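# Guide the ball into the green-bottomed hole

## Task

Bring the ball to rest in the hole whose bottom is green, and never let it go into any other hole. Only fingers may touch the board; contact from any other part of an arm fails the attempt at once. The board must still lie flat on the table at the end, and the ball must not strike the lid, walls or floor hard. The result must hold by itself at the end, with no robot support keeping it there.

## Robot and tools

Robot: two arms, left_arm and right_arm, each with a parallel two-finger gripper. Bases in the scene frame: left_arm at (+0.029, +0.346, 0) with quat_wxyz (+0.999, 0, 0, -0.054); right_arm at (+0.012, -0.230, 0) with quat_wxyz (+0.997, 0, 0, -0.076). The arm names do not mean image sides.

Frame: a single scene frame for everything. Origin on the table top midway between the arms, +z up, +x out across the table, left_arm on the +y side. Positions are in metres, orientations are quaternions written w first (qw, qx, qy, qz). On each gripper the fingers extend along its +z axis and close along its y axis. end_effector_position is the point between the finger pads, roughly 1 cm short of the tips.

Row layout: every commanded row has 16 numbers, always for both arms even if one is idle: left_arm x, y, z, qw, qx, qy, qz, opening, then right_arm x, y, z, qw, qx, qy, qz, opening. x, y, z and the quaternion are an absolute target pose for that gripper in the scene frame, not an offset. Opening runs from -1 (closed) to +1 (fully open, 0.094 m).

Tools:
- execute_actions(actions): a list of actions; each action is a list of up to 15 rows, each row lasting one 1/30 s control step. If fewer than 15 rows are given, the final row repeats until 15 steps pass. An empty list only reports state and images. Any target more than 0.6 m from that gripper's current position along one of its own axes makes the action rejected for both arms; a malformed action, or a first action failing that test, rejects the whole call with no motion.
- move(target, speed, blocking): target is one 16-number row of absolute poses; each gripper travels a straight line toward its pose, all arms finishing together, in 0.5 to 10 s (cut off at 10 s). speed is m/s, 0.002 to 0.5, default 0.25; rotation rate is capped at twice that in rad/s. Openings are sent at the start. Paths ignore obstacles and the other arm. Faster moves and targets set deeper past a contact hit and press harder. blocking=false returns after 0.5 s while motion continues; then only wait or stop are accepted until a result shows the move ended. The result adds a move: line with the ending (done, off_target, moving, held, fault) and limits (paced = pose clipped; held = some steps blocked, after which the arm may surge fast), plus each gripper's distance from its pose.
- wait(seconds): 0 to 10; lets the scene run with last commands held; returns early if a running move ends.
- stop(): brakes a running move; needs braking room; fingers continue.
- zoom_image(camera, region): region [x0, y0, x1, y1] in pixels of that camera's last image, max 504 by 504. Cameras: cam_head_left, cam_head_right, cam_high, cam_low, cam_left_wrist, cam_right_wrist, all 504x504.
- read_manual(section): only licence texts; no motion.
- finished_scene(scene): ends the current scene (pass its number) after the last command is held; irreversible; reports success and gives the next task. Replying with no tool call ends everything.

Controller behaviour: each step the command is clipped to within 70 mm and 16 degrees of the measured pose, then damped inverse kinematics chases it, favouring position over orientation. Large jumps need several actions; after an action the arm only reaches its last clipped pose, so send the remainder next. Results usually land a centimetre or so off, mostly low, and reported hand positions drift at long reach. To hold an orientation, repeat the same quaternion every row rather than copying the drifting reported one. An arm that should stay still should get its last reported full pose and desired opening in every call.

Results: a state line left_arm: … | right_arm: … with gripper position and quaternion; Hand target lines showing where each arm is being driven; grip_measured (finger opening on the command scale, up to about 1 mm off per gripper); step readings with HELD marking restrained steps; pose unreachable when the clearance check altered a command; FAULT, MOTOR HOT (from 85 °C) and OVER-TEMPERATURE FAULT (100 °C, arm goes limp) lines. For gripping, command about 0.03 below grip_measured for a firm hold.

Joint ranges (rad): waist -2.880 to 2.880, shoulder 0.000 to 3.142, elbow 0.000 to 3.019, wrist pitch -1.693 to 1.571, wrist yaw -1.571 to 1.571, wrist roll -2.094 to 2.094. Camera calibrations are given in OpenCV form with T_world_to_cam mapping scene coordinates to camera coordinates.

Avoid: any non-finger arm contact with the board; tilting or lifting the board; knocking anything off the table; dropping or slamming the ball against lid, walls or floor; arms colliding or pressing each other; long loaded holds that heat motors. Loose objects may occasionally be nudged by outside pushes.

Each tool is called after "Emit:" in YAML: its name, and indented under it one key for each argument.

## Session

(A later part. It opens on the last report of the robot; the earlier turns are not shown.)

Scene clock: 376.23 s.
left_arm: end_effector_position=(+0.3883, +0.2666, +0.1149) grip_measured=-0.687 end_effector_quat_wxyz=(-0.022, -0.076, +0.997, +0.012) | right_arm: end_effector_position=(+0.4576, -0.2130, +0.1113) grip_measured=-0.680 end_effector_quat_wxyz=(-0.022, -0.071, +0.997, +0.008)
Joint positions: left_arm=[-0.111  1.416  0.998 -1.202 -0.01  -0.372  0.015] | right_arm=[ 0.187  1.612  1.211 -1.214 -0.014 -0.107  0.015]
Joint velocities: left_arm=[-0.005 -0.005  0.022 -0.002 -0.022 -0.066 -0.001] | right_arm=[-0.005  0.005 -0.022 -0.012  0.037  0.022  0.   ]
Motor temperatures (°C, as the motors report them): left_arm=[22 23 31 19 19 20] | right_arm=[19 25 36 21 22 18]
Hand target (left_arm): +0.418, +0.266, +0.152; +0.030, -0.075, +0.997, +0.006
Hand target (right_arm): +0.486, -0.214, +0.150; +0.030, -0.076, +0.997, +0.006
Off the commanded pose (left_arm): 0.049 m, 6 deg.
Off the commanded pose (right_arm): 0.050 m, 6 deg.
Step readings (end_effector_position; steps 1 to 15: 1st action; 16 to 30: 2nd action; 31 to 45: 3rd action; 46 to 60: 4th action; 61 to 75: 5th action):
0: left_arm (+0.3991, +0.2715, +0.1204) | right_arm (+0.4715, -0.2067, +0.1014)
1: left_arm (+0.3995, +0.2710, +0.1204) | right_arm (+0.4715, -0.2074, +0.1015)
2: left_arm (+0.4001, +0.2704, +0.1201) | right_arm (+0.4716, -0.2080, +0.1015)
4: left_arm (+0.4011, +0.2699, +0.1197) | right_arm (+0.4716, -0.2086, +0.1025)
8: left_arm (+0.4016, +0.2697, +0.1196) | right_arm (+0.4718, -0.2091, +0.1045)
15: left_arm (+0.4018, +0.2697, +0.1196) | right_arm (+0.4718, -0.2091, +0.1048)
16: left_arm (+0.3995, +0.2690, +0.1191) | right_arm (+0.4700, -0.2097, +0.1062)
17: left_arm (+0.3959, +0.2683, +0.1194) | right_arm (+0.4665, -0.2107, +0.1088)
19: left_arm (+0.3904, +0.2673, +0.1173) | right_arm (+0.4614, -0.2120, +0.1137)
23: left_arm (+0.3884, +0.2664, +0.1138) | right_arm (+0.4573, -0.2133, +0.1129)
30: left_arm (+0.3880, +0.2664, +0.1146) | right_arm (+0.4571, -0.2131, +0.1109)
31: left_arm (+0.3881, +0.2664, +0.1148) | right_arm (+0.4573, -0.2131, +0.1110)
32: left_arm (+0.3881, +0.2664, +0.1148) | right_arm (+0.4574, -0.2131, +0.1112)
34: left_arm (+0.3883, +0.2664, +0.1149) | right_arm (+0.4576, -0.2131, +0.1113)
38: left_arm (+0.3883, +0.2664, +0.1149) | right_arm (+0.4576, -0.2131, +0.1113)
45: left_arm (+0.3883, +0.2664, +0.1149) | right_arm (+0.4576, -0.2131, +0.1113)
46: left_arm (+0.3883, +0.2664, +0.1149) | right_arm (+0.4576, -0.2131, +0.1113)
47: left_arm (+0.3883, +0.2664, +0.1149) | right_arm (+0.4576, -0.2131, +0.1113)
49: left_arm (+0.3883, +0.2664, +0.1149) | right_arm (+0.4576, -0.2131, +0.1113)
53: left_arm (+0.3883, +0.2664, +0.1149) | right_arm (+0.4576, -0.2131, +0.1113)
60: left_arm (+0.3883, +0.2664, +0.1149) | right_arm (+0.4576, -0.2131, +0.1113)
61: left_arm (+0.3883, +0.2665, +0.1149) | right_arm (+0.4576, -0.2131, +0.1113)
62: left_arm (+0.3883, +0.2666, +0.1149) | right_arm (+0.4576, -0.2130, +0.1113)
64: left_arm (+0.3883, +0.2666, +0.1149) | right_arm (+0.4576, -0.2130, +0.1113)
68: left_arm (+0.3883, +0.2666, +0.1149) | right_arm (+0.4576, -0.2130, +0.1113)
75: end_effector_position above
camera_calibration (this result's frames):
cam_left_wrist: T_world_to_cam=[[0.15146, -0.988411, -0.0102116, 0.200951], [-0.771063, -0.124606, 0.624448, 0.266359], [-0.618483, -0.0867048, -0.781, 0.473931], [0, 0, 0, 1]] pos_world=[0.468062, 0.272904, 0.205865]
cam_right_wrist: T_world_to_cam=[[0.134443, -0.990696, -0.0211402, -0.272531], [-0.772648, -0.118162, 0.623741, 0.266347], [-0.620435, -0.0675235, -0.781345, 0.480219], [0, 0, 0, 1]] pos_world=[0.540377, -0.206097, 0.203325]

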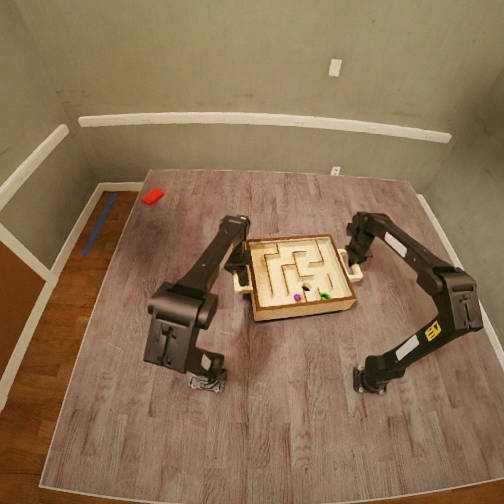

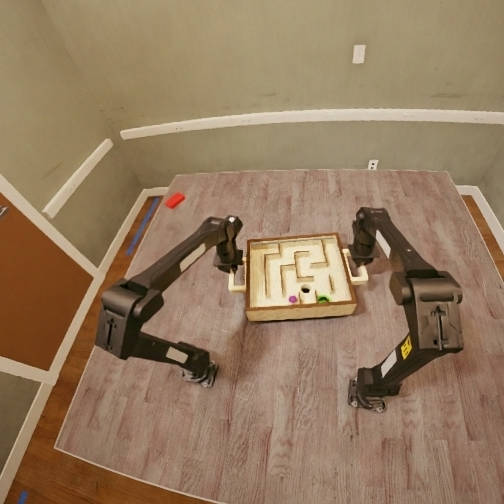

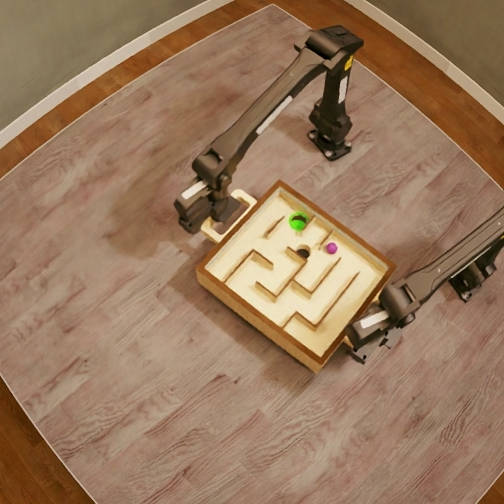

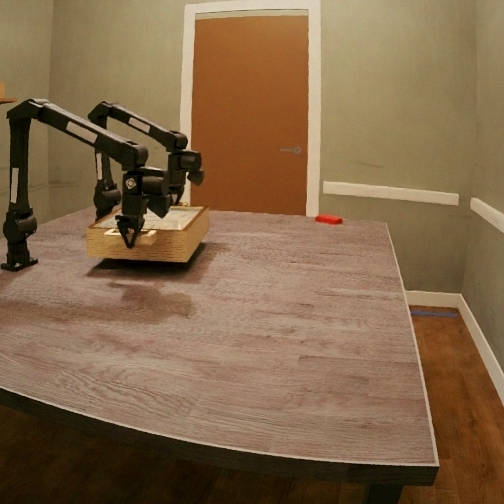

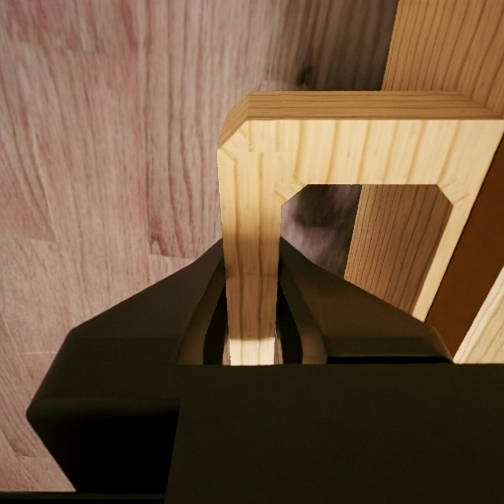

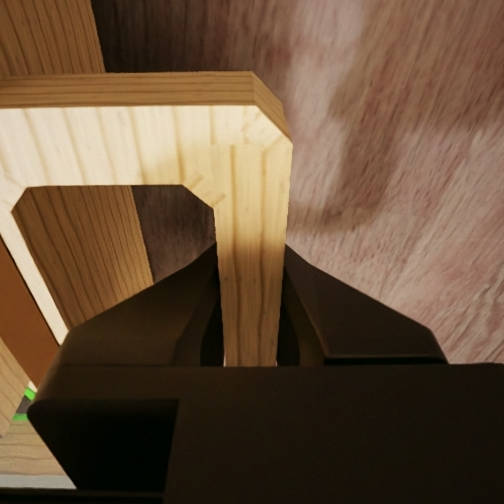

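Danger: near tilt right away.

Emit:
execute_actions:
  actions:
    - [[0.42,0.265,0.143,0.09,-0.075,0.993,-0.003,-0.8,0.49,-0.215,0.157,0.09,-0.075,0.993,-0.003,-0.8]]
    - [[0.42,0.265,0.143,0.09,-0.075,0.993,-0.003,-0.8,0.49,-0.215,0.157,0.09,-0.075,0.993,-0.003,-0.8]]

Emit:
zoom_image:
  camera: "cam_head_right"
  region: [230,210,370,320]

Scene clock: 381.20 s.
left_arm: end_effector_position=(+0.4055, +0.2669, +0.1126) grip_measured=-0.687 end_effector_quat_wxyz=(+0.043, -0.076, +0.996, +0.005) | right_arm: end_effector_position=(+0.4752, -0.2132, +0.1165) grip_measured=-0.680 end_effector_quat_wxyz=(+0.037, -0.070, +0.997, +0.003)
Joint positions: left_arm=[-0.112  1.38   0.955 -1.066 -0.035 -0.371  0.015] | right_arm=[ 0.187  1.58   1.185 -1.103 -0.009 -0.106  0.015]
Joint velocities: left_arm=[-0.005 -0.005  0.017 -0.012 -0.007  0.007 -0.   ] | right_arm=[-0.005 -0.015 -0.017 -0.002 -0.007  0.007 -0.   ]
Motor temperatures (°C, as the motors report them): left_arm=[22 23 31 19 19 20] | right_arm=[19 25 36 21 22 18]
Hand target (left_arm): +0.420, +0.265, +0.142; +0.090, -0.075, +0.993, -0.003
Hand target (right_arm): +0.488, -0.215, +0.157; +0.090, -0.075, +0.993, -0.003
Off the commanded pose (left_arm): 0.034 m, 5 deg.
Off the commanded pose (right_arm): 0.043 m, 6 deg.
Step readings (end_effector_position; steps 1 to 15: 1st action; 16 to 30: 2nd action):
0: left_arm (+0.3883, +0.2666, +0.1149) | right_arm (+0.4576, -0.2130, +0.1113)
1: left_arm (+0.3904, +0.2669, +0.1141) | right_arm (+0.4590, -0.2132, +0.1107)
2: left_arm (+0.3940, +0.2668, +0.1124) | right_arm (+0.4620, -0.2133, +0.1097)
4: left_arm (+0.3997, +0.2672, +0.1107) | right_arm (+0.4686, -0.2130, +0.1099)
8: left_arm (+0.4052, +0.2669, +0.1125) | right_arm (+0.4749, -0.2131, +0.1153)
15: left_arm (+0.4055, +0.2669, +0.1126) | right_arm (+0.4752, -0.2132, +0.1165)
16: left_arm (+0.4055, +0.2669, +0.1126) | right_arm (+0.4752, -0.2132, +0.1165)
17: left_arm (+0.4055, +0.2669, +0.1126) | right_arm (+0.4752, -0.2132, +0.1165)
19: left_arm (+0.4055, +0.2669, +0.1126) | right_arm (+0.4752, -0.2132, +0.1165)
23: left_arm (+0.4055, +0.2669, +0.1126) | right_arm (+0.4752, -0.2132, +0.1165)
30: end_effector_position above
camera_calibration (this result's frames):
cam_left_wrist: T_world_to_cam=[[0.150131, -0.988578, 0.0132227, 0.19651], [-0.845926, -0.121522, 0.51927, 0.322416], [-0.511732, -0.0891443, -0.854508, 0.448394], [0, 0, 0, 1]] pos_world=[0.472695, 0.273418, 0.213137]
cam_right_wrist: T_world_to_cam=[[0.134771, -0.990865, -0.00482616, -0.277055], [-0.840623, -0.116912, 0.528852, 0.320338], [-0.524585, -0.067217, -0.8487, 0.457549], [0, 0, 0, 1]] pos_world=[0.546646, -0.206318, 0.217573]

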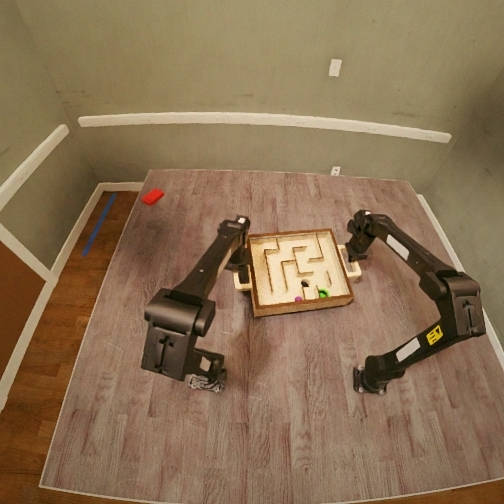

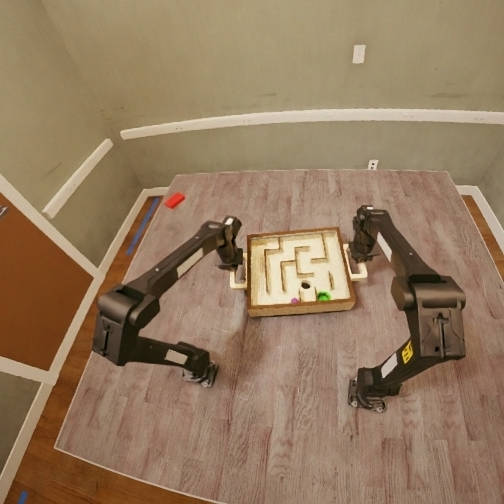

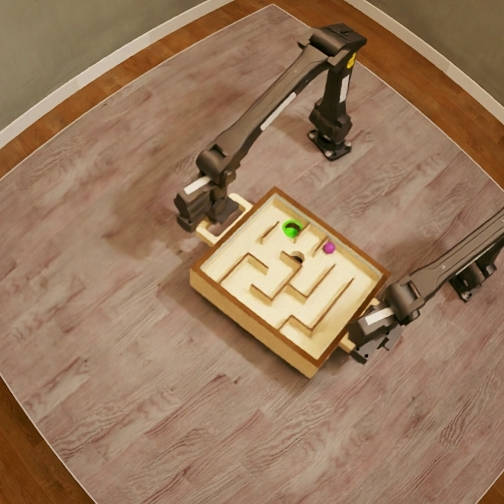

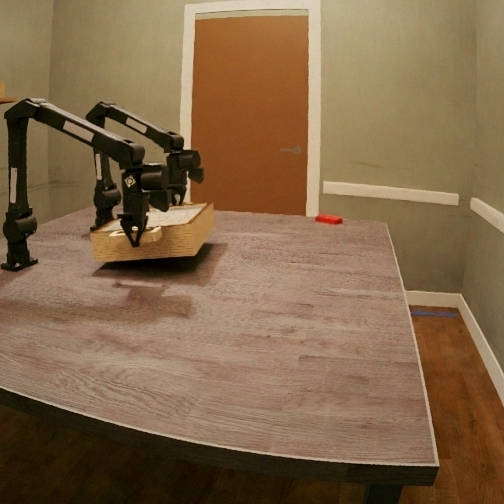

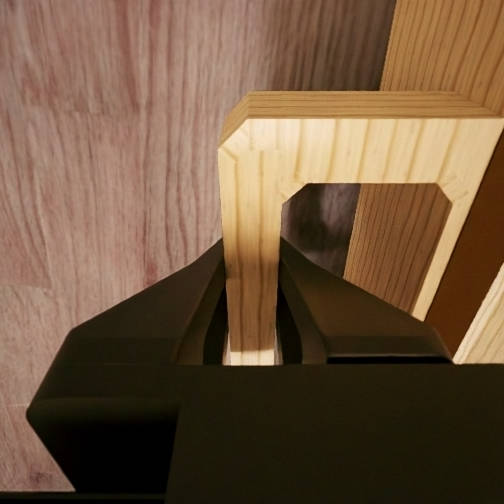

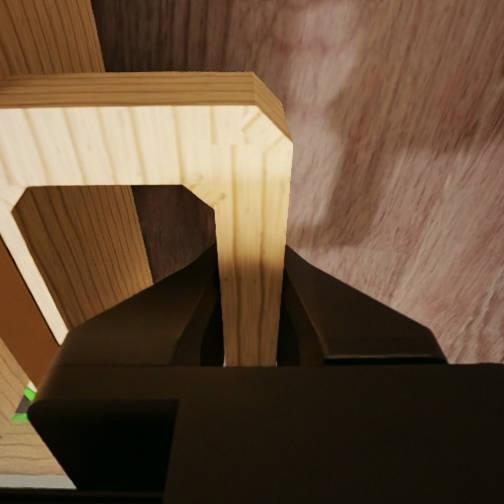

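Region (230, 210, 370, 320) of cam_head_right's 504x504 image, scaled by 3.600, with more detail than that image has; it fills the top 396 rows of this view, and the rest is white.

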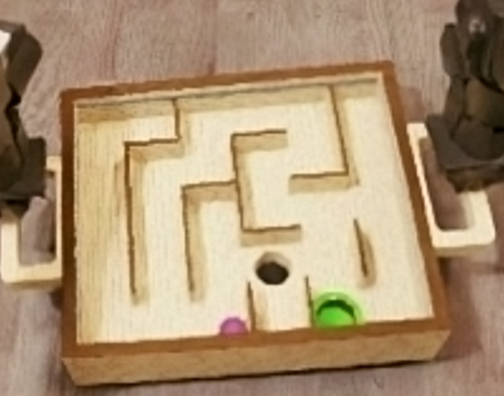

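Emit:
execute_actions:
  actions:
    - [[0.42,0.263,0.125,0.095,-0.075,0.993,-0.02,-0.8,0.49,-0.218,0.168,0.095,-0.075,0.993,-0.02,-0.8]]
    - [[0.42,0.263,0.125,0.095,-0.075,0.993,-0.02,-0.8,0.49,-0.218,0.168,0.095,-0.075,0.993,-0.02,-0.8]]
    - [[0.42,0.263,0.125,0.058,-0.075,0.995,-0.02,-0.8,0.49,-0.218,0.168,0.058,-0.075,0.995,-0.02,-0.8]]
    - [[0.42,0.263,0.125,0.058,-0.075,0.995,-0.02,-0.8,0.49,-0.218,0.168,0.058,-0.075,0.995,-0.02,-0.8]]
    - [[0.42,0.263,0.125,0.095,-0.075,0.993,-0.02,-0.8,0.49,-0.218,0.168,0.095,-0.075,0.993,-0.02,-0.8]]
    - [[0.42,0.263,0.125,0.095,-0.075,0.993,-0.02,-0.8,0.49,-0.218,0.168,0.095,-0.075,0.993,-0.02,-0.8]]

Emit:
zoom_image:
  camera: "cam_head_right"
  region: [230,210,370,320]

Scene clock: 394.00 s.
left_arm: end_effector_position=(+0.4030, +0.2621, +0.0952) grip_measured=-0.687 end_effector_quat_wxyz=(+0.048, -0.076, +0.996, -0.015) | right_arm: end_effector_position=(+0.4732, -0.2179, +0.1222) grip_measured=-0.679 end_effector_quat_wxyz=(+0.037, -0.071, +0.997, -0.016)
Joint positions: left_arm=[-0.109  1.385  0.908 -0.992  0.002 -0.371  0.015] | right_arm=[ 0.191  1.568  1.187 -1.116  0.029 -0.104  0.015]
Joint velocities: left_arm=[-0.015  0.005  0.002 -0.012 -0.051 -0.081  0.   ] | right_arm=[ 0.005  0.005 -0.002  0.002  0.051  0.022  0.001]
Motor temperatures (°C, as the motors report them): left_arm=[22 23 30 19 19 20] | right_arm=[19 25 36 21 22 18]
Hand target (left_arm): +0.420, +0.263, +0.124; +0.095, -0.075, +0.992, -0.020
Hand target (right_arm): +0.487, -0.218, +0.168; +0.095, -0.076, +0.992, -0.020
Off the commanded pose (left_arm): 0.034 m, 5 deg.
Off the commanded pose (right_arm): 0.049 m, 7 deg.
Step readings (end_effector_position; steps 1 to 15: 1st action; 16 to 30: 2nd action; 31 to 45: 3rd action; 46 to 60: 4th action; 61 to 75: 5th action; 76 to 90: 6th action):
0: left_arm (+0.4055, +0.2669, +0.1126) | right_arm (+0.4752, -0.2132, +0.1165)
1: left_arm (+0.4056, +0.2656, +0.1111) | right_arm (+0.4753, -0.2145, +0.1166)
2: left_arm (+0.4063, +0.2644, +0.1086) | right_arm (+0.4753, -0.2160, +0.1170)
4: left_arm (+0.4043, +0.2630, +0.1018) | right_arm (+0.4754, -0.2170, +0.1195)
8: left_arm (+0.4018, +0.2625, +0.0976) | right_arm (+0.4753, -0.2171, +0.1211)
15: left_arm (+0.4024, +0.2623, +0.0977) | right_arm (+0.4753, -0.2174, +0.1211)
16: left_arm (+0.4024, +0.2623, +0.0977) | right_arm (+0.4753, -0.2174, +0.1211)
17: left_arm (+0.4024, +0.2623, +0.0977) | right_arm (+0.4753, -0.2174, +0.1211)
19: left_arm (+0.4024, +0.2623, +0.0977) | right_arm (+0.4753, -0.2174, +0.1211)
23: left_arm (+0.4024, +0.2623, +0.0977) | right_arm (+0.4753, -0.2174, +0.1211)
30: left_arm (+0.4024, +0.2623, +0.0977) | right_arm (+0.4753, -0.2174, +0.1211)
31: left_arm (+0.4011, +0.2620, +0.0973) | right_arm (+0.4738, -0.2177, +0.1214)
32: left_arm (+0.3993, +0.2618, +0.0971) | right_arm (+0.4708, -0.2179, +0.1219)
34: left_arm (+0.3940, +0.2613, +0.0956) | right_arm (+0.4647, -0.2184, +0.1225)
38: left_arm (+0.3906, +0.2611, +0.0939) | right_arm (+0.4603, -0.2188, +0.1223)
45: left_arm (+0.3905, +0.2611, +0.0939) | right_arm (+0.4603, -0.2188, +0.1223)
46: left_arm (+0.3905, +0.2611, +0.0939) | right_arm (+0.4603, -0.2188, +0.1223)
47: left_arm (+0.3905, +0.2611, +0.0939) | right_arm (+0.4603, -0.2188, +0.1223)
49: left_arm (+0.3905, +0.2611, +0.0939) | right_arm (+0.4603, -0.2188, +0.1223)
53: left_arm (+0.3905, +0.2611, +0.0939) | right_arm (+0.4603, -0.2188, +0.1223)
60: left_arm (+0.3905, +0.2611, +0.0939) | right_arm (+0.4603, -0.2188, +0.1223)
61: left_arm (+0.3920, +0.2614, +0.0942) | right_arm (+0.4615, -0.2187, +0.1223)
62: left_arm (+0.3939, +0.2616, +0.0940) | right_arm (+0.4636, -0.2185, +0.1218)
64: left_arm (+0.3990, +0.2621, +0.0945) | right_arm (+0.4689, -0.2181, +0.1218)
68: left_arm (+0.4030, +0.2621, +0.0952) | right_arm (+0.4732, -0.2179, +0.1222)
75: left_arm (+0.4030, +0.2621, +0.0952) | right_arm (+0.4732, -0.2179, +0.1222)
76: left_arm (+0.4030, +0.2621, +0.0952) | right_arm (+0.4732, -0.2179, +0.1222)
77: left_arm (+0.4030, +0.2621, +0.0952) | right_arm (+0.4732, -0.2179, +0.1222)
79: left_arm (+0.4030, +0.2621, +0.0952) | right_arm (+0.4732, -0.2179, +0.1222)
83: left_arm (+0.4030, +0.2621, +0.0952) | right_arm (+0.4732, -0.2179, +0.1222)
90: end_effector_position above
camera_calibration (this result's frames):
cam_left_wrist: T_world_to_cam=[[0.148709, -0.987369, 0.0546695, 0.188711], [-0.852933, -0.100094, 0.512334, 0.326636], [-0.50039, -0.122818, -0.857045, 0.436284], [0, 0, 0, 1]] pos_world=[0.468848, 0.272605, 0.196251]
cam_right_wrist: T_world_to_cam=[[0.133829, -0.990443, 0.0333558, -0.285598], [-0.842086, -0.0959083, 0.530747, 0.320064], [-0.522476, -0.0991176, -0.846874, 0.452879], [0, 0, 0, 1]] pos_world=[0.544361, -0.207283, 0.223184]

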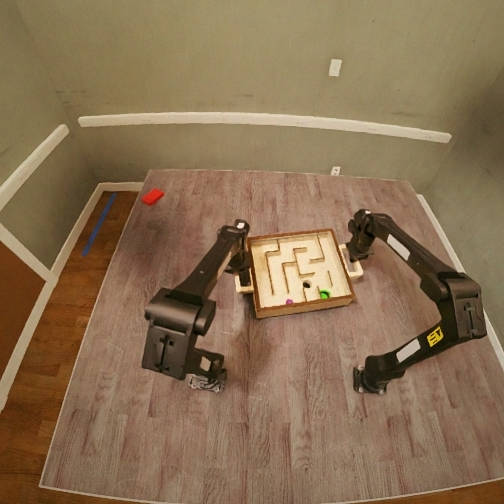

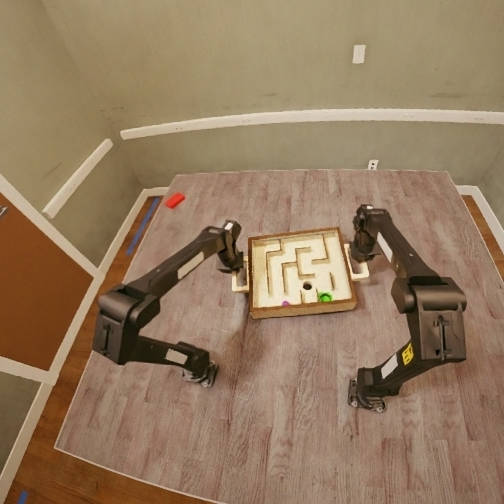

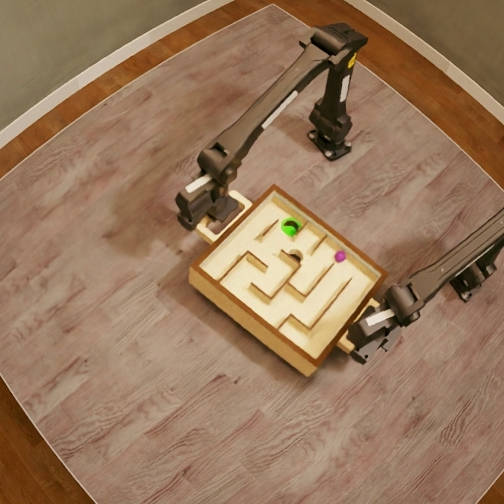

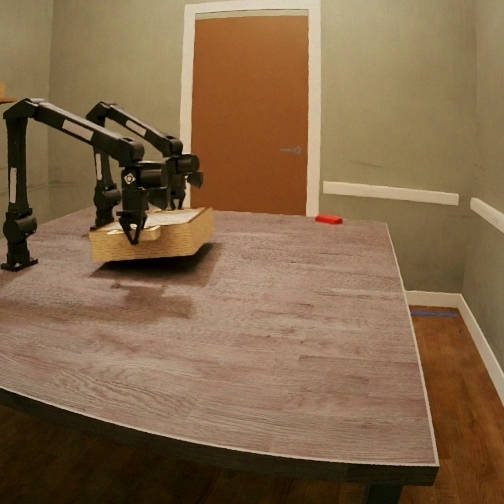

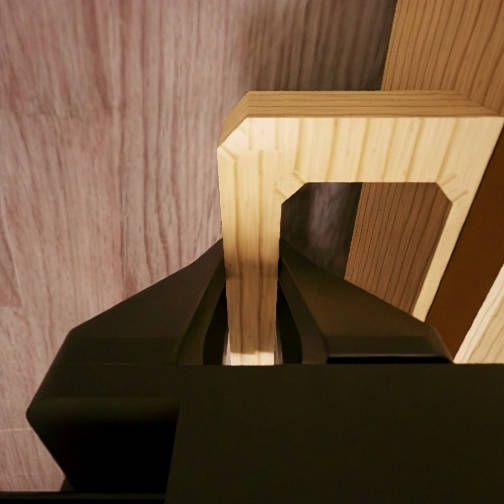

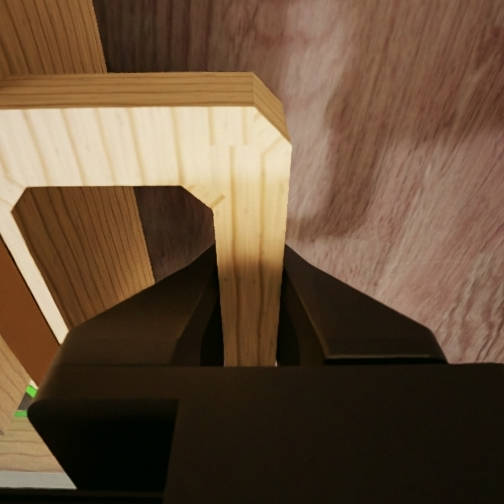

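Region (230, 210, 370, 320) of cam_head_right's 504x504 image, scaled by 3.600, with more detail than that image has; it fills the top 396 rows of this view, and the rest is white.

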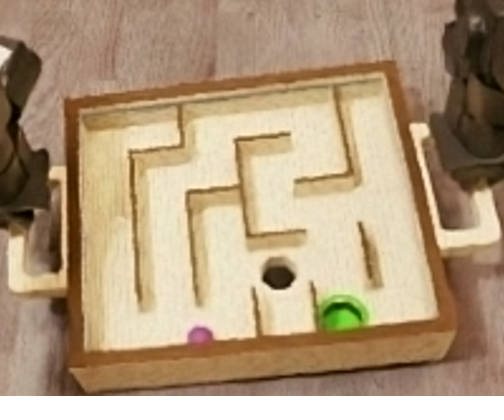

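Emit:
execute_actions:
  actions:
    - [[0.42,0.263,0.125,0.058,-0.075,0.995,-0.02,-0.8,0.49,-0.218,0.168,0.058,-0.075,0.995,-0.02,-0.8]]
    - [[0.42,0.263,0.125,0.058,-0.075,0.995,-0.02,-0.8,0.49,-0.218,0.168,0.058,-0.075,0.995,-0.02,-0.8],[0.42,0.263,0.125,0.058,-0.075,0.995,-0.02,-0.8,0.49,-0.218,0.168,0.058,-0.075,0.995,-0.02,-0.8],[0.42,0.263,0.125,0.058,-0.075,0.995,-0.02,-0.8,0.49,-0.218,0.168,0.058,-0.075,0.995,-0.02,-0.8],[0.42,0.263,0.125,0.058,-0.075,0.995,-0.02,-0.8,0.49,-0.218,0.168,0.058,-0.075,0.995,-0.02,-0.8],[0.42,0.263,0.125,0.058,-0.075,0.995,-0.02,-0.8,0.49,-0.218,0.168,0.058,-0.075,0.995,-0.02,-0.8],[0.42,0.263,0.125,0.058,-0.075,0.995,-0.02,-0.8,0.49,-0.218,0.168,0.058,-0.075,0.995,-0.02,-0.8],[0.42,0.263,0.125,0.095,-0.075,0.993,-0.02,-0.8,0.49,-0.218,0.168,0.095,-0.075,0.993,-0.02,-0.8]]
    - [[0.42,0.263,0.125,0.095,-0.075,0.993,-0.02,-0.8,0.49,-0.218,0.168,0.095,-0.075,0.993,-0.02,-0.8]]

Emit:
zoom_image:
  camera: "cam_head_right"
  region: [230,210,370,320]

Scene clock: 403.67 s.
left_arm: end_effector_position=(+0.4032, +0.2621, +0.0954) grip_measured=-0.687 end_effector_quat_wxyz=(+0.049, -0.076, +0.996, -0.016) | right_arm: end_effector_position=(+0.4731, -0.2177, +0.1228) grip_measured=-0.679 end_effector_quat_wxyz=(+0.037, -0.070, +0.997, -0.016)
Joint positions: left_arm=[-0.109  1.385  0.908 -0.992  0.002 -0.37   0.015] | right_arm=[ 0.191  1.567  1.188 -1.117  0.029 -0.103  0.015]
Joint velocities: left_arm=[ 0.005 -0.015 -0.007 -0.017 -0.051 -0.095 -0.   ] | right_arm=[-0.005 -0.015 -0.022 -0.022 -0.007 -0.095 -0.   ]
Motor temperatures (°C, as the motors report them): left_arm=[22 23 30 19 19 20] | right_arm=[19 25 36 21 22 18]
Hand target (left_arm): +0.420, +0.263, +0.124; +0.095, -0.075, +0.992, -0.020
Hand target (right_arm): +0.487, -0.218, +0.168; +0.095, -0.076, +0.992, -0.020
Off the commanded pose (left_arm): 0.034 m, 5 deg.
Off the commanded pose (right_arm): 0.048 m, 7 deg.
Step readings (end_effector_position; steps 1 to 15: 1st action; 16 to 30: 2nd action; 31 to 45: 3rd action):
0: left_arm (+0.4030, +0.2621, +0.0952) | right_arm (+0.4732, -0.2179, +0.1222)
1: left_arm (+0.4016, +0.2617, +0.0950) | right_arm (+0.4719, -0.2181, +0.1224)
2: left_arm (+0.3996, +0.2616, +0.0951) | right_arm (+0.4695, -0.2183, +0.1228)
4: left_arm (+0.3943, +0.2612, +0.0947) | right_arm (+0.4638, -0.2187, +0.1228)
8: left_arm (+0.3909, +0.2612, +0.0941) | right_arm (+0.4601, -0.2188, +0.1227)
15: left_arm (+0.3909, +0.2612, +0.0941) | right_arm (+0.4601, -0.2188, +0.1227)
16: left_arm (+0.3909, +0.2612, +0.0941) | right_arm (+0.4601, -0.2188, +0.1227)
17: left_arm (+0.3909, +0.2612, +0.0941) | right_arm (+0.4601, -0.2188, +0.1227)
19: left_arm (+0.3909, +0.2612, +0.0941) | right_arm (+0.4601, -0.2188, +0.1227)
23: left_arm (+0.3941, +0.2617, +0.0943) | right_arm (+0.4636, -0.2184, +0.1224)
30: left_arm (+0.4032, +0.2621, +0.0954) | right_arm (+0.4731, -0.2177, +0.1228)
31: left_arm (+0.4032, +0.2621, +0.0954) | right_arm (+0.4731, -0.2177, +0.1228)
32: left_arm (+0.4032, +0.2621, +0.0954) | right_arm (+0.4731, -0.2177, +0.1228)
34: left_arm (+0.4032, +0.2621, +0.0954) | right_arm (+0.4731, -0.2177, +0.1228)
38: left_arm (+0.4032, +0.2621, +0.0954) | right_arm (+0.4731, -0.2177, +0.1228)
45: end_effector_position above
camera_calibration (this result's frames):
cam_left_wrist: T_world_to_cam=[[0.147864, -0.987459, 0.0553253, 0.188976], [-0.853557, -0.0991566, 0.511478, 0.326816], [-0.499577, -0.122853, -0.857514, 0.436397], [0, 0, 0, 1]] pos_world=[0.469027, 0.272625, 0.196602]
cam_right_wrist: T_world_to_cam=[[0.133456, -0.990505, 0.0329953, -0.285169], [-0.842527, -0.0958608, 0.530056, 0.320025], [-0.52186, -0.0985384, -0.847321, 0.453306], [0, 0, 0, 1]] pos_world=[0.54425, -0.207115, 0.223873]

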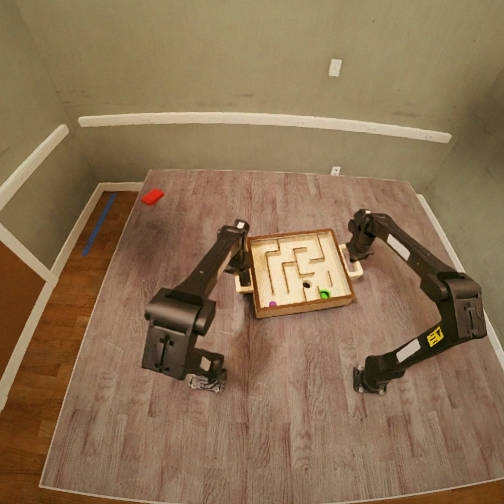

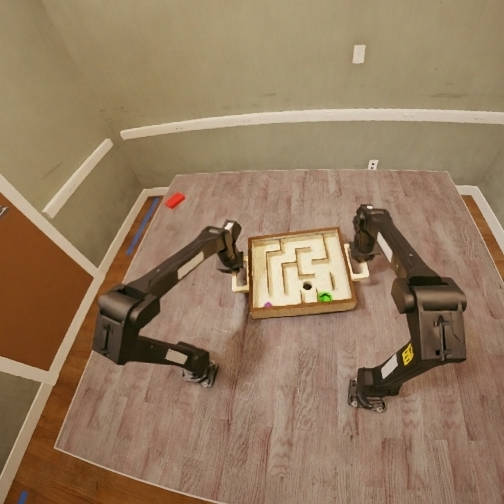

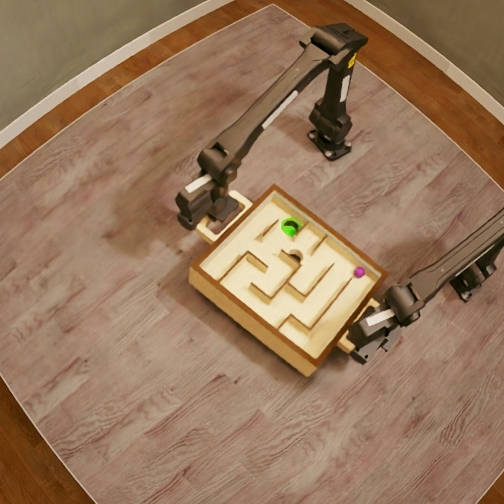

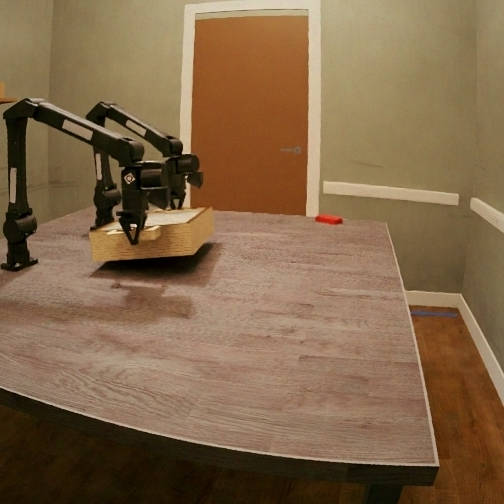

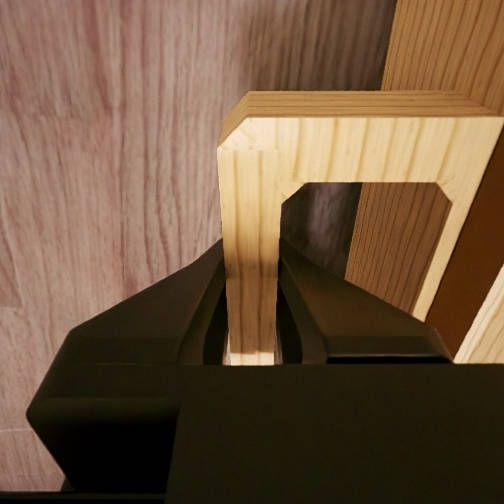

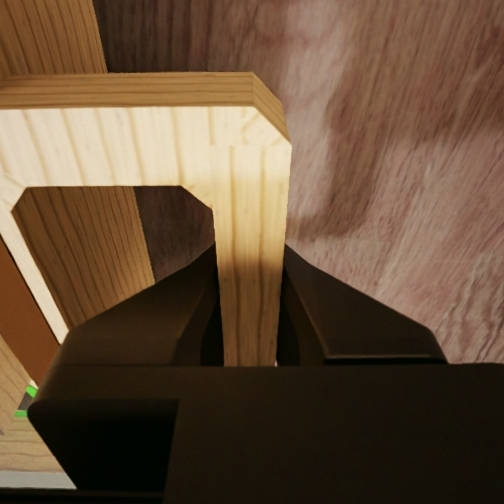

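Region (230, 210, 370, 320) of cam_head_right's 504x504 image, scaled by 3.600, with more detail than that image has; it fills the top 396 rows of this view, and the rest is white.

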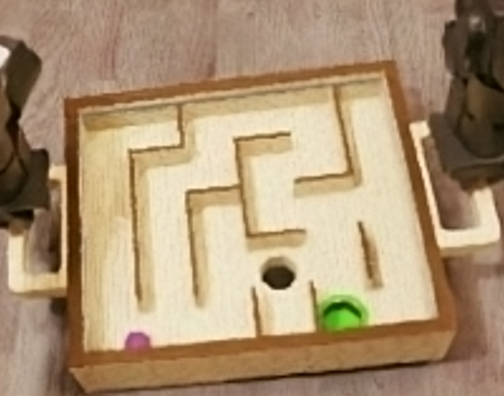

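Emit:
execute_actions:
  actions:
    - [[0.42,0.267,0.16,0.095,-0.075,0.993,0.014,-0.8,0.49,-0.213,0.142,0.095,-0.075,0.993,0.014,-0.8]]
    - [[0.42,0.267,0.16,0.095,-0.075,0.993,0.014,-0.8,0.49,-0.213,0.142,0.095,-0.075,0.993,0.014,-0.8]]
    - [[0.42,0.267,0.16,0.058,-0.075,0.995,0.014,-0.8,0.49,-0.213,0.142,0.058,-0.075,0.995,0.014,-0.8]]
    - [[0.42,0.267,0.16,0.058,-0.075,0.995,0.014,-0.8,0.49,-0.213,0.142,0.058,-0.075,0.995,0.014,-0.8],[0.42,0.267,0.16,0.058,-0.075,0.995,0.014,-0.8,0.49,-0.213,0.142,0.058,-0.075,0.995,0.014,-0.8],[0.42,0.267,0.16,0.058,-0.075,0.995,0.014,-0.8,0.49,-0.213,0.142,0.058,-0.075,0.995,0.014,-0.8],[0.42,0.267,0.16,0.058,-0.075,0.995,0.014,-0.8,0.49,-0.213,0.142,0.058,-0.075,0.995,0.014,-0.8],[0.42,0.267,0.16,0.058,-0.075,0.995,0.014,-0.8,0.49,-0.213,0.142,0.058,-0.075,0.995,0.014,-0.8],[0.42,0.267,0.16,0.1,-0.075,0.992,0.014,-0.8,0.49,-0.213,0.142,0.1,-0.075,0.992,0.014,-0.8]]
    - [[0.42,0.267,0.16,0.1,-0.075,0.992,0.014,-0.8,0.49,-0.213,0.142,0.1,-0.075,0.992,0.014,-0.8]]

Emit:
zoom_image:
  camera: "cam_head_right"
  region: [230,210,370,320]

Scene clock: 418.60 s.
left_arm: end_effector_position=(+0.4004, +0.2715, +0.1222) grip_measured=-0.687 end_effector_quat_wxyz=(+0.046, -0.076, +0.996, +0.026) | right_arm: end_effector_position=(+0.4713, -0.2073, +0.1058) grip_measured=-0.680 end_effector_quat_wxyz=(+0.048, -0.071, +0.996, +0.020)
Joint positions: left_arm=[-0.123  1.358  0.96  -1.1   -0.078 -0.38   0.015] | right_arm=[ 0.187  1.57   1.142 -1.048 -0.044 -0.106  0.015]
Joint velocities: left_arm=[-0.015 -0.005  0.017 -0.032 -0.022  0.007 -0.001] | right_arm=[-0.015 -0.015  0.002 -0.007 -0.007  0.022  0.001]
Motor temperatures (°C, as the motors report them): left_arm=[22 23 30 19 19 20] | right_arm=[19 25 36 21 22 18]
Hand target (left_arm): +0.419, +0.267, +0.159; +0.100, -0.075, +0.992, +0.014
Hand target (right_arm): +0.488, -0.213, +0.142; +0.100, -0.075, +0.992, +0.013
Off the commanded pose (left_arm): 0.043 m, 6 deg.
Off the commanded pose (right_arm): 0.041 m, 6 deg.
Step readings (end_effector_position; steps 1 to 15: 1st action; 16 to 30: 2nd action; 31 to 45: 3rd action; 46 to 60: 4th action; 61 to 75: 5th action):
0: left_arm (+0.4032, +0.2621, +0.0954) | right_arm (+0.4731, -0.2177, +0.1228)
1: left_arm (+0.4020, +0.2647, +0.0960) | right_arm (+0.4735, -0.2151, +0.1214)
2: left_arm (+0.3996, +0.2674, +0.0982) | right_arm (+0.4745, -0.2121, +0.1192)
4: left_arm (+0.3976, +0.2701, +0.1060) | right_arm (+0.4715, -0.2094, +0.1120)
8: left_arm (+0.3921, +0.2715, +0.1138) | right_arm (+0.4675, -0.2075, +0.1077)
15: left_arm (+0.3919, +0.2715, +0.1138) | right_arm (+0.4677, -0.2075, +0.1077)
16: left_arm (+0.3919, +0.2715, +0.1138) | right_arm (+0.4677, -0.2075, +0.1077)
17: left_arm (+0.3919, +0.2715, +0.1138) | right_arm (+0.4677, -0.2075, +0.1077)
19: left_arm (+0.3919, +0.2715, +0.1138) | right_arm (+0.4677, -0.2075, +0.1077)
23: left_arm (+0.3919, +0.2715, +0.1138) | right_arm (+0.4677, -0.2075, +0.1077)
30: left_arm (+0.3919, +0.2715, +0.1138) | right_arm (+0.4677, -0.2075, +0.1077)
31: left_arm (+0.3911, +0.2710, +0.1146) | right_arm (+0.4666, -0.2076, +0.1076)
32: left_arm (+0.3899, +0.2709, +0.1161) | right_arm (+0.4643, -0.2078, +0.1076)
34: left_arm (+0.3883, +0.2707, +0.1189) | right_arm (+0.4592, -0.2085, +0.1071)
38: left_arm (+0.3870, +0.2707, +0.1198) | right_arm (+0.4569, -0.2085, +0.1067)
45: left_arm (+0.3869, +0.2706, +0.1198) | right_arm (+0.4567, -0.2085, +0.1067)
46: left_arm (+0.3869, +0.2706, +0.1198) | right_arm (+0.4567, -0.2085, +0.1067)
47: left_arm (+0.3869, +0.2706, +0.1198) | right_arm (+0.4567, -0.2085, +0.1067)
49: left_arm (+0.3869, +0.2706, +0.1198) | right_arm (+0.4567, -0.2085, +0.1067)
53: left_arm (+0.3935, +0.2715, +0.1208) | right_arm (+0.4635, -0.2076, +0.1053)
60: left_arm (+0.4004, +0.2715, +0.1222) | right_arm (+0.4713, -0.2073, +0.1058)
61: left_arm (+0.4004, +0.2715, +0.1222) | right_arm (+0.4713, -0.2073, +0.1058)
62: left_arm (+0.4004, +0.2715, +0.1222) | right_arm (+0.4713, -0.2073, +0.1058)
64: left_arm (+0.4004, +0.2715, +0.1222) | right_arm (+0.4713, -0.2073, +0.1058)
68: left_arm (+0.4004, +0.2715, +0.1222) | right_arm (+0.4713, -0.2073, +0.1058)
75: end_effector_position above
camera_calibration (this result's frames):
cam_left_wrist: T_world_to_cam=[[0.151848, -0.987995, -0.0284235, 0.205917], [-0.847389, -0.144933, 0.510809, 0.321676], [-0.508797, -0.0534794, -0.859224, 0.444094], [0, 0, 0, 1]] pos_world=[0.467271, 0.273817, 0.223114]
cam_right_wrist: T_world_to_cam=[[0.13846, -0.98966, -0.0374357, -0.268777], [-0.850444, -0.138183, 0.507593, 0.325859], [-0.507518, -0.0384442, -0.860783, 0.446083], [0, 0, 0, 1]] pos_world=[0.540735, -0.20382, 0.208516]

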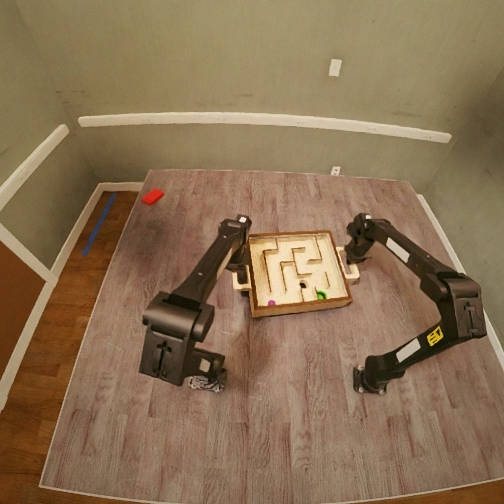

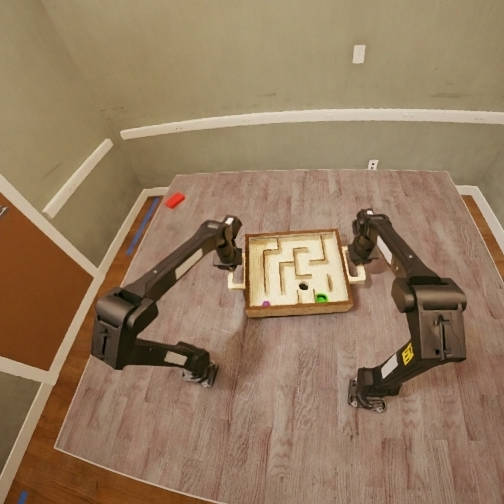

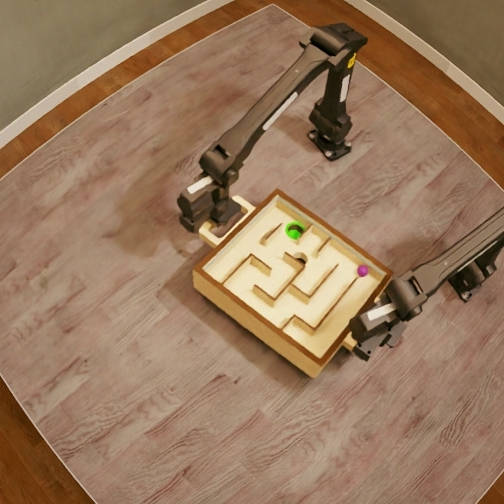

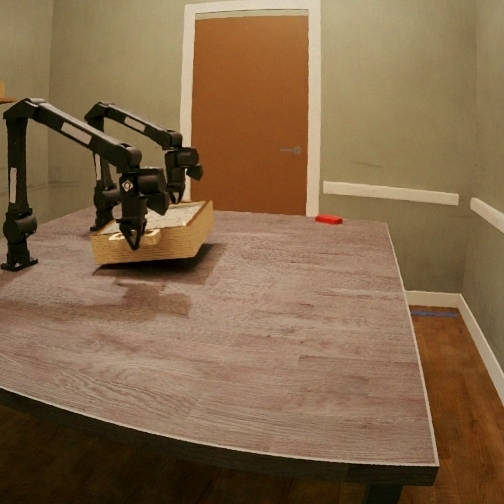

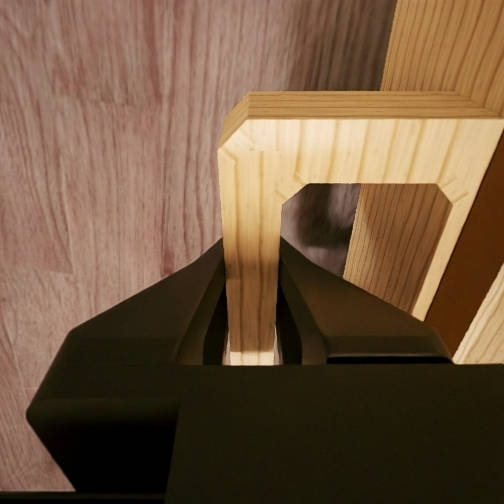

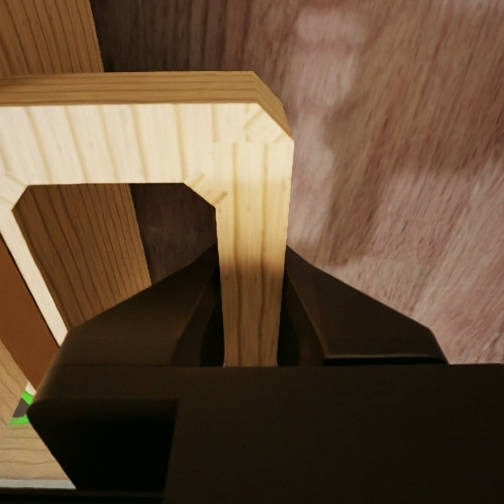

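Region (230, 210, 370, 320) of cam_head_right's 504x504 image, scaled by 3.600, with more detail than that image has; it fills the top 396 rows of this view, and the rest is white.

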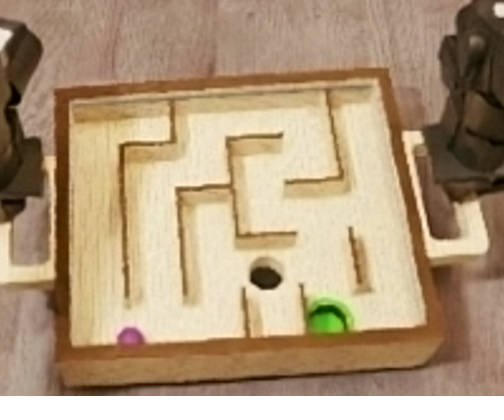

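Emit:
execute_actions:
  actions:
    - [[0.42,0.266,0.154,0.01,-0.075,0.997,0.008,-0.8,0.49,-0.214,0.147,0.01,-0.075,0.997,0.008,-0.8]]
    - [[0.42,0.266,0.154,0.01,-0.075,0.997,0.008,-0.8,0.49,-0.214,0.147,0.01,-0.075,0.997,0.008,-0.8]]
    - [[0.42,0.266,0.154,0.025,-0.075,0.997,0.008,-0.8,0.49,-0.214,0.147,0.025,-0.075,0.997,0.008,-0.8]]
    - [[0.42,0.266,0.154,0.025,-0.075,0.997,0.008,-0.8,0.49,-0.214,0.147,0.025,-0.075,0.997,0.008,-0.8]]

Emit:
zoom_image:
  camera: "cam_head_right"
  region: [230,210,370,320]

Scene clock: 432.97 s.
left_arm: end_effector_position=(+0.3894, +0.2670, +0.1160) grip_measured=-0.687 end_effector_quat_wxyz=(-0.031, -0.077, +0.996, +0.015) | right_arm: end_effector_position=(+0.4595, -0.2124, +0.1087) grip_measured=-0.680 end_effector_quat_wxyz=(-0.030, -0.071, +0.997, +0.011)
Joint positions: left_arm=[-0.11   1.43   1.016 -1.225 -0.011 -0.372  0.015] | right_arm=[ 0.186  1.63   1.225 -1.226 -0.019 -0.109  0.015]
Joint velocities: left_arm=[-0.005 -0.015 -0.007  0.002 -0.007 -0.007  0.002] | right_arm=[-0.015  0.005 -0.027 -0.022 -0.037 -0.066  0.   ]
Motor temperatures (°C, as the motors report them): left_arm=[22 23 31 19 19 20] | right_arm=[19 25 36 21 22 18]
Hand target (left_arm): +0.418, +0.266, +0.154; +0.025, -0.075, +0.997, +0.008
Hand target (right_arm): +0.486, -0.214, +0.148; +0.025, -0.076, +0.997, +0.008
Off the commanded pose (left_arm): 0.049 m, 7 deg.
Off the commanded pose (right_arm): 0.049 m, 6 deg.
Step readings (end_effector_position; steps 1 to 15: 1st action; 16 to 30: 2nd action; 31 to 45: 3rd action; 46 to 60: 4th action):
0: left_arm (+0.4004, +0.2715, +0.1222) | right_arm (+0.4713, -0.2073, +0.1058)
1: left_arm (+0.3981, +0.2700, +0.1220) | right_arm (+0.4691, -0.2085, +0.1070)
2: left_arm (+0.3943, +0.2688, +0.1226) | right_arm (+0.4652, -0.2098, +0.1097)
4: left_arm (+0.3901, +0.2673, +0.1206) | right_arm (+0.4615, -0.2117, +0.1145)
8: left_arm (+0.3898, +0.2663, +0.1155) | right_arm (+0.4593, -0.2131, +0.1115)
15: left_arm (+0.3886, +0.2666, +0.1159) | right_arm (+0.4586, -0.2127, +0.1087)
16: left_arm (+0.3888, +0.2666, +0.1160) | right_arm (+0.4586, -0.2127, +0.1087)
17: left_arm (+0.3888, +0.2666, +0.1160) | right_arm (+0.4586, -0.2127, +0.1087)
19: left_arm (+0.3888, +0.2666, +0.1160) | right_arm (+0.4586, -0.2127, +0.1087)
23: left_arm (+0.3888, +0.2666, +0.1160) | right_arm (+0.4586, -0.2127, +0.1087)
30: left_arm (+0.3888, +0.2666, +0.1160) | right_arm (+0.4586, -0.2127, +0.1087)
31: left_arm (+0.3888, +0.2668, +0.1160) | right_arm (+0.4587, -0.2127, +0.1087)
32: left_arm (+0.3889, +0.2669, +0.1160) | right_arm (+0.4588, -0.2125, +0.1087)
34: left_arm (+0.3893, +0.2670, +0.1160) | right_arm (+0.4592, -0.2124, +0.1087)
38: left_arm (+0.3894, +0.2670, +0.1160) | right_arm (+0.4595, -0.2124, +0.1087)
45: left_arm (+0.3894, +0.2670, +0.1160) | right_arm (+0.4595, -0.2124, +0.1087)
46: left_arm (+0.3894, +0.2670, +0.1160) | right_arm (+0.4595, -0.2124, +0.1087)
47: left_arm (+0.3894, +0.2670, +0.1160) | right_arm (+0.4595, -0.2124, +0.1087)
49: left_arm (+0.3894, +0.2670, +0.1160) | right_arm (+0.4595, -0.2124, +0.1087)
53: left_arm (+0.3894, +0.2670, +0.1160) | right_arm (+0.4595, -0.2124, +0.1087)
60: end_effector_position above
camera_calibration (this result's frames):
cam_left_wrist: T_world_to_cam=[[0.152644, -0.988112, -0.0182871, 0.201501], [-0.758521, -0.128998, 0.638753, 0.261226], [-0.633519, -0.0836306, -0.769194, 0.479148], [0, 0, 0, 1]] pos_world=[0.470936, 0.272874, 0.205384]
cam_right_wrist: T_world_to_cam=[[0.134897, -0.99046, -0.028152, -0.271602], [-0.762364, -0.121896, 0.635564, 0.262722], [-0.632932, -0.0642735, -0.771535, 0.484777], [0, 0, 0, 1]] pos_world=[0.543759, -0.205828, 0.1994]

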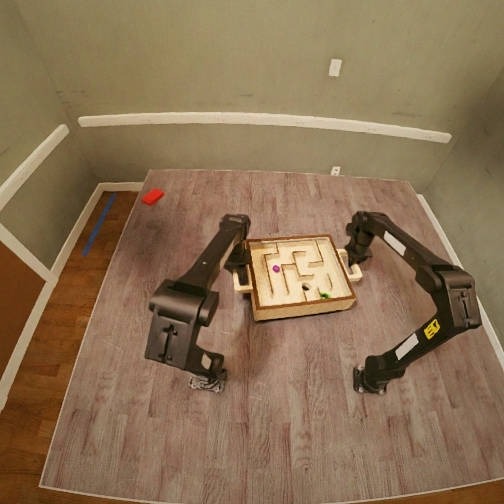

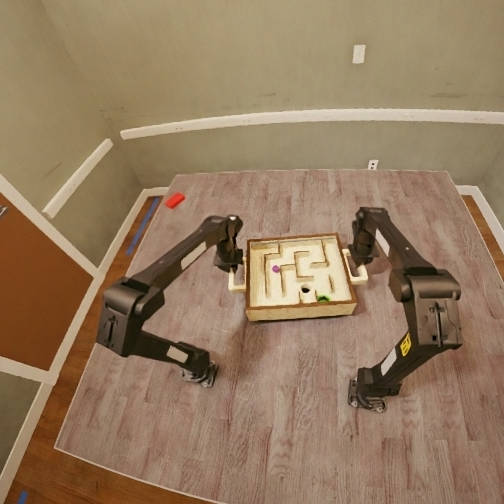

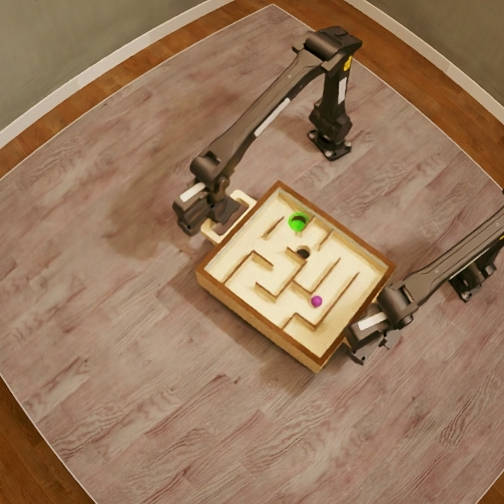

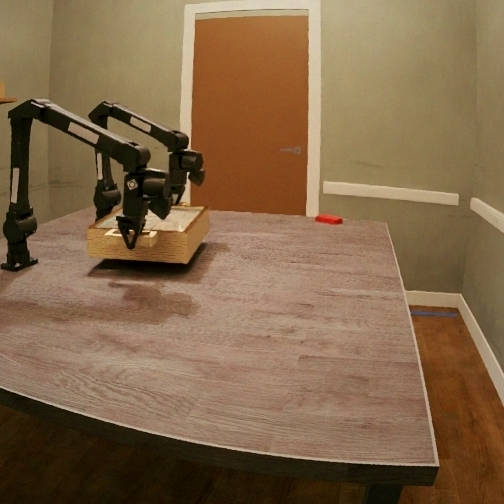

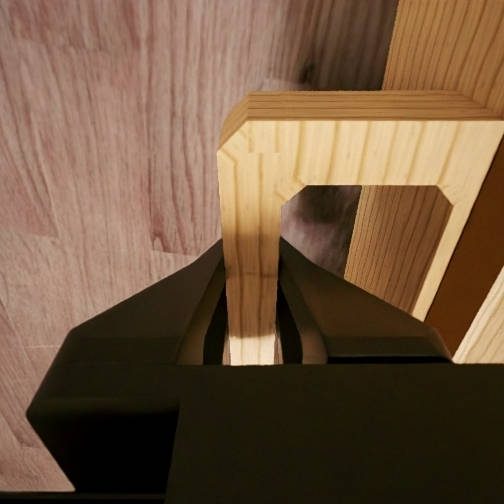

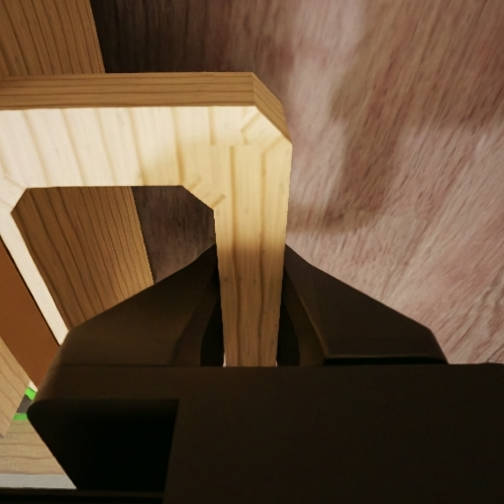

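Region (230, 210, 370, 320) of cam_head_right's 504x504 image, scaled by 3.600, with more detail than that image has; it fills the top 396 rows of this view, and the rest is white.

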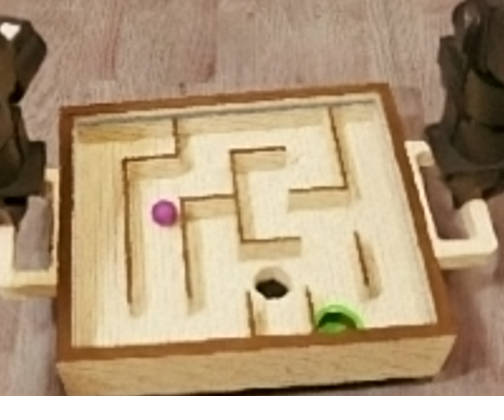

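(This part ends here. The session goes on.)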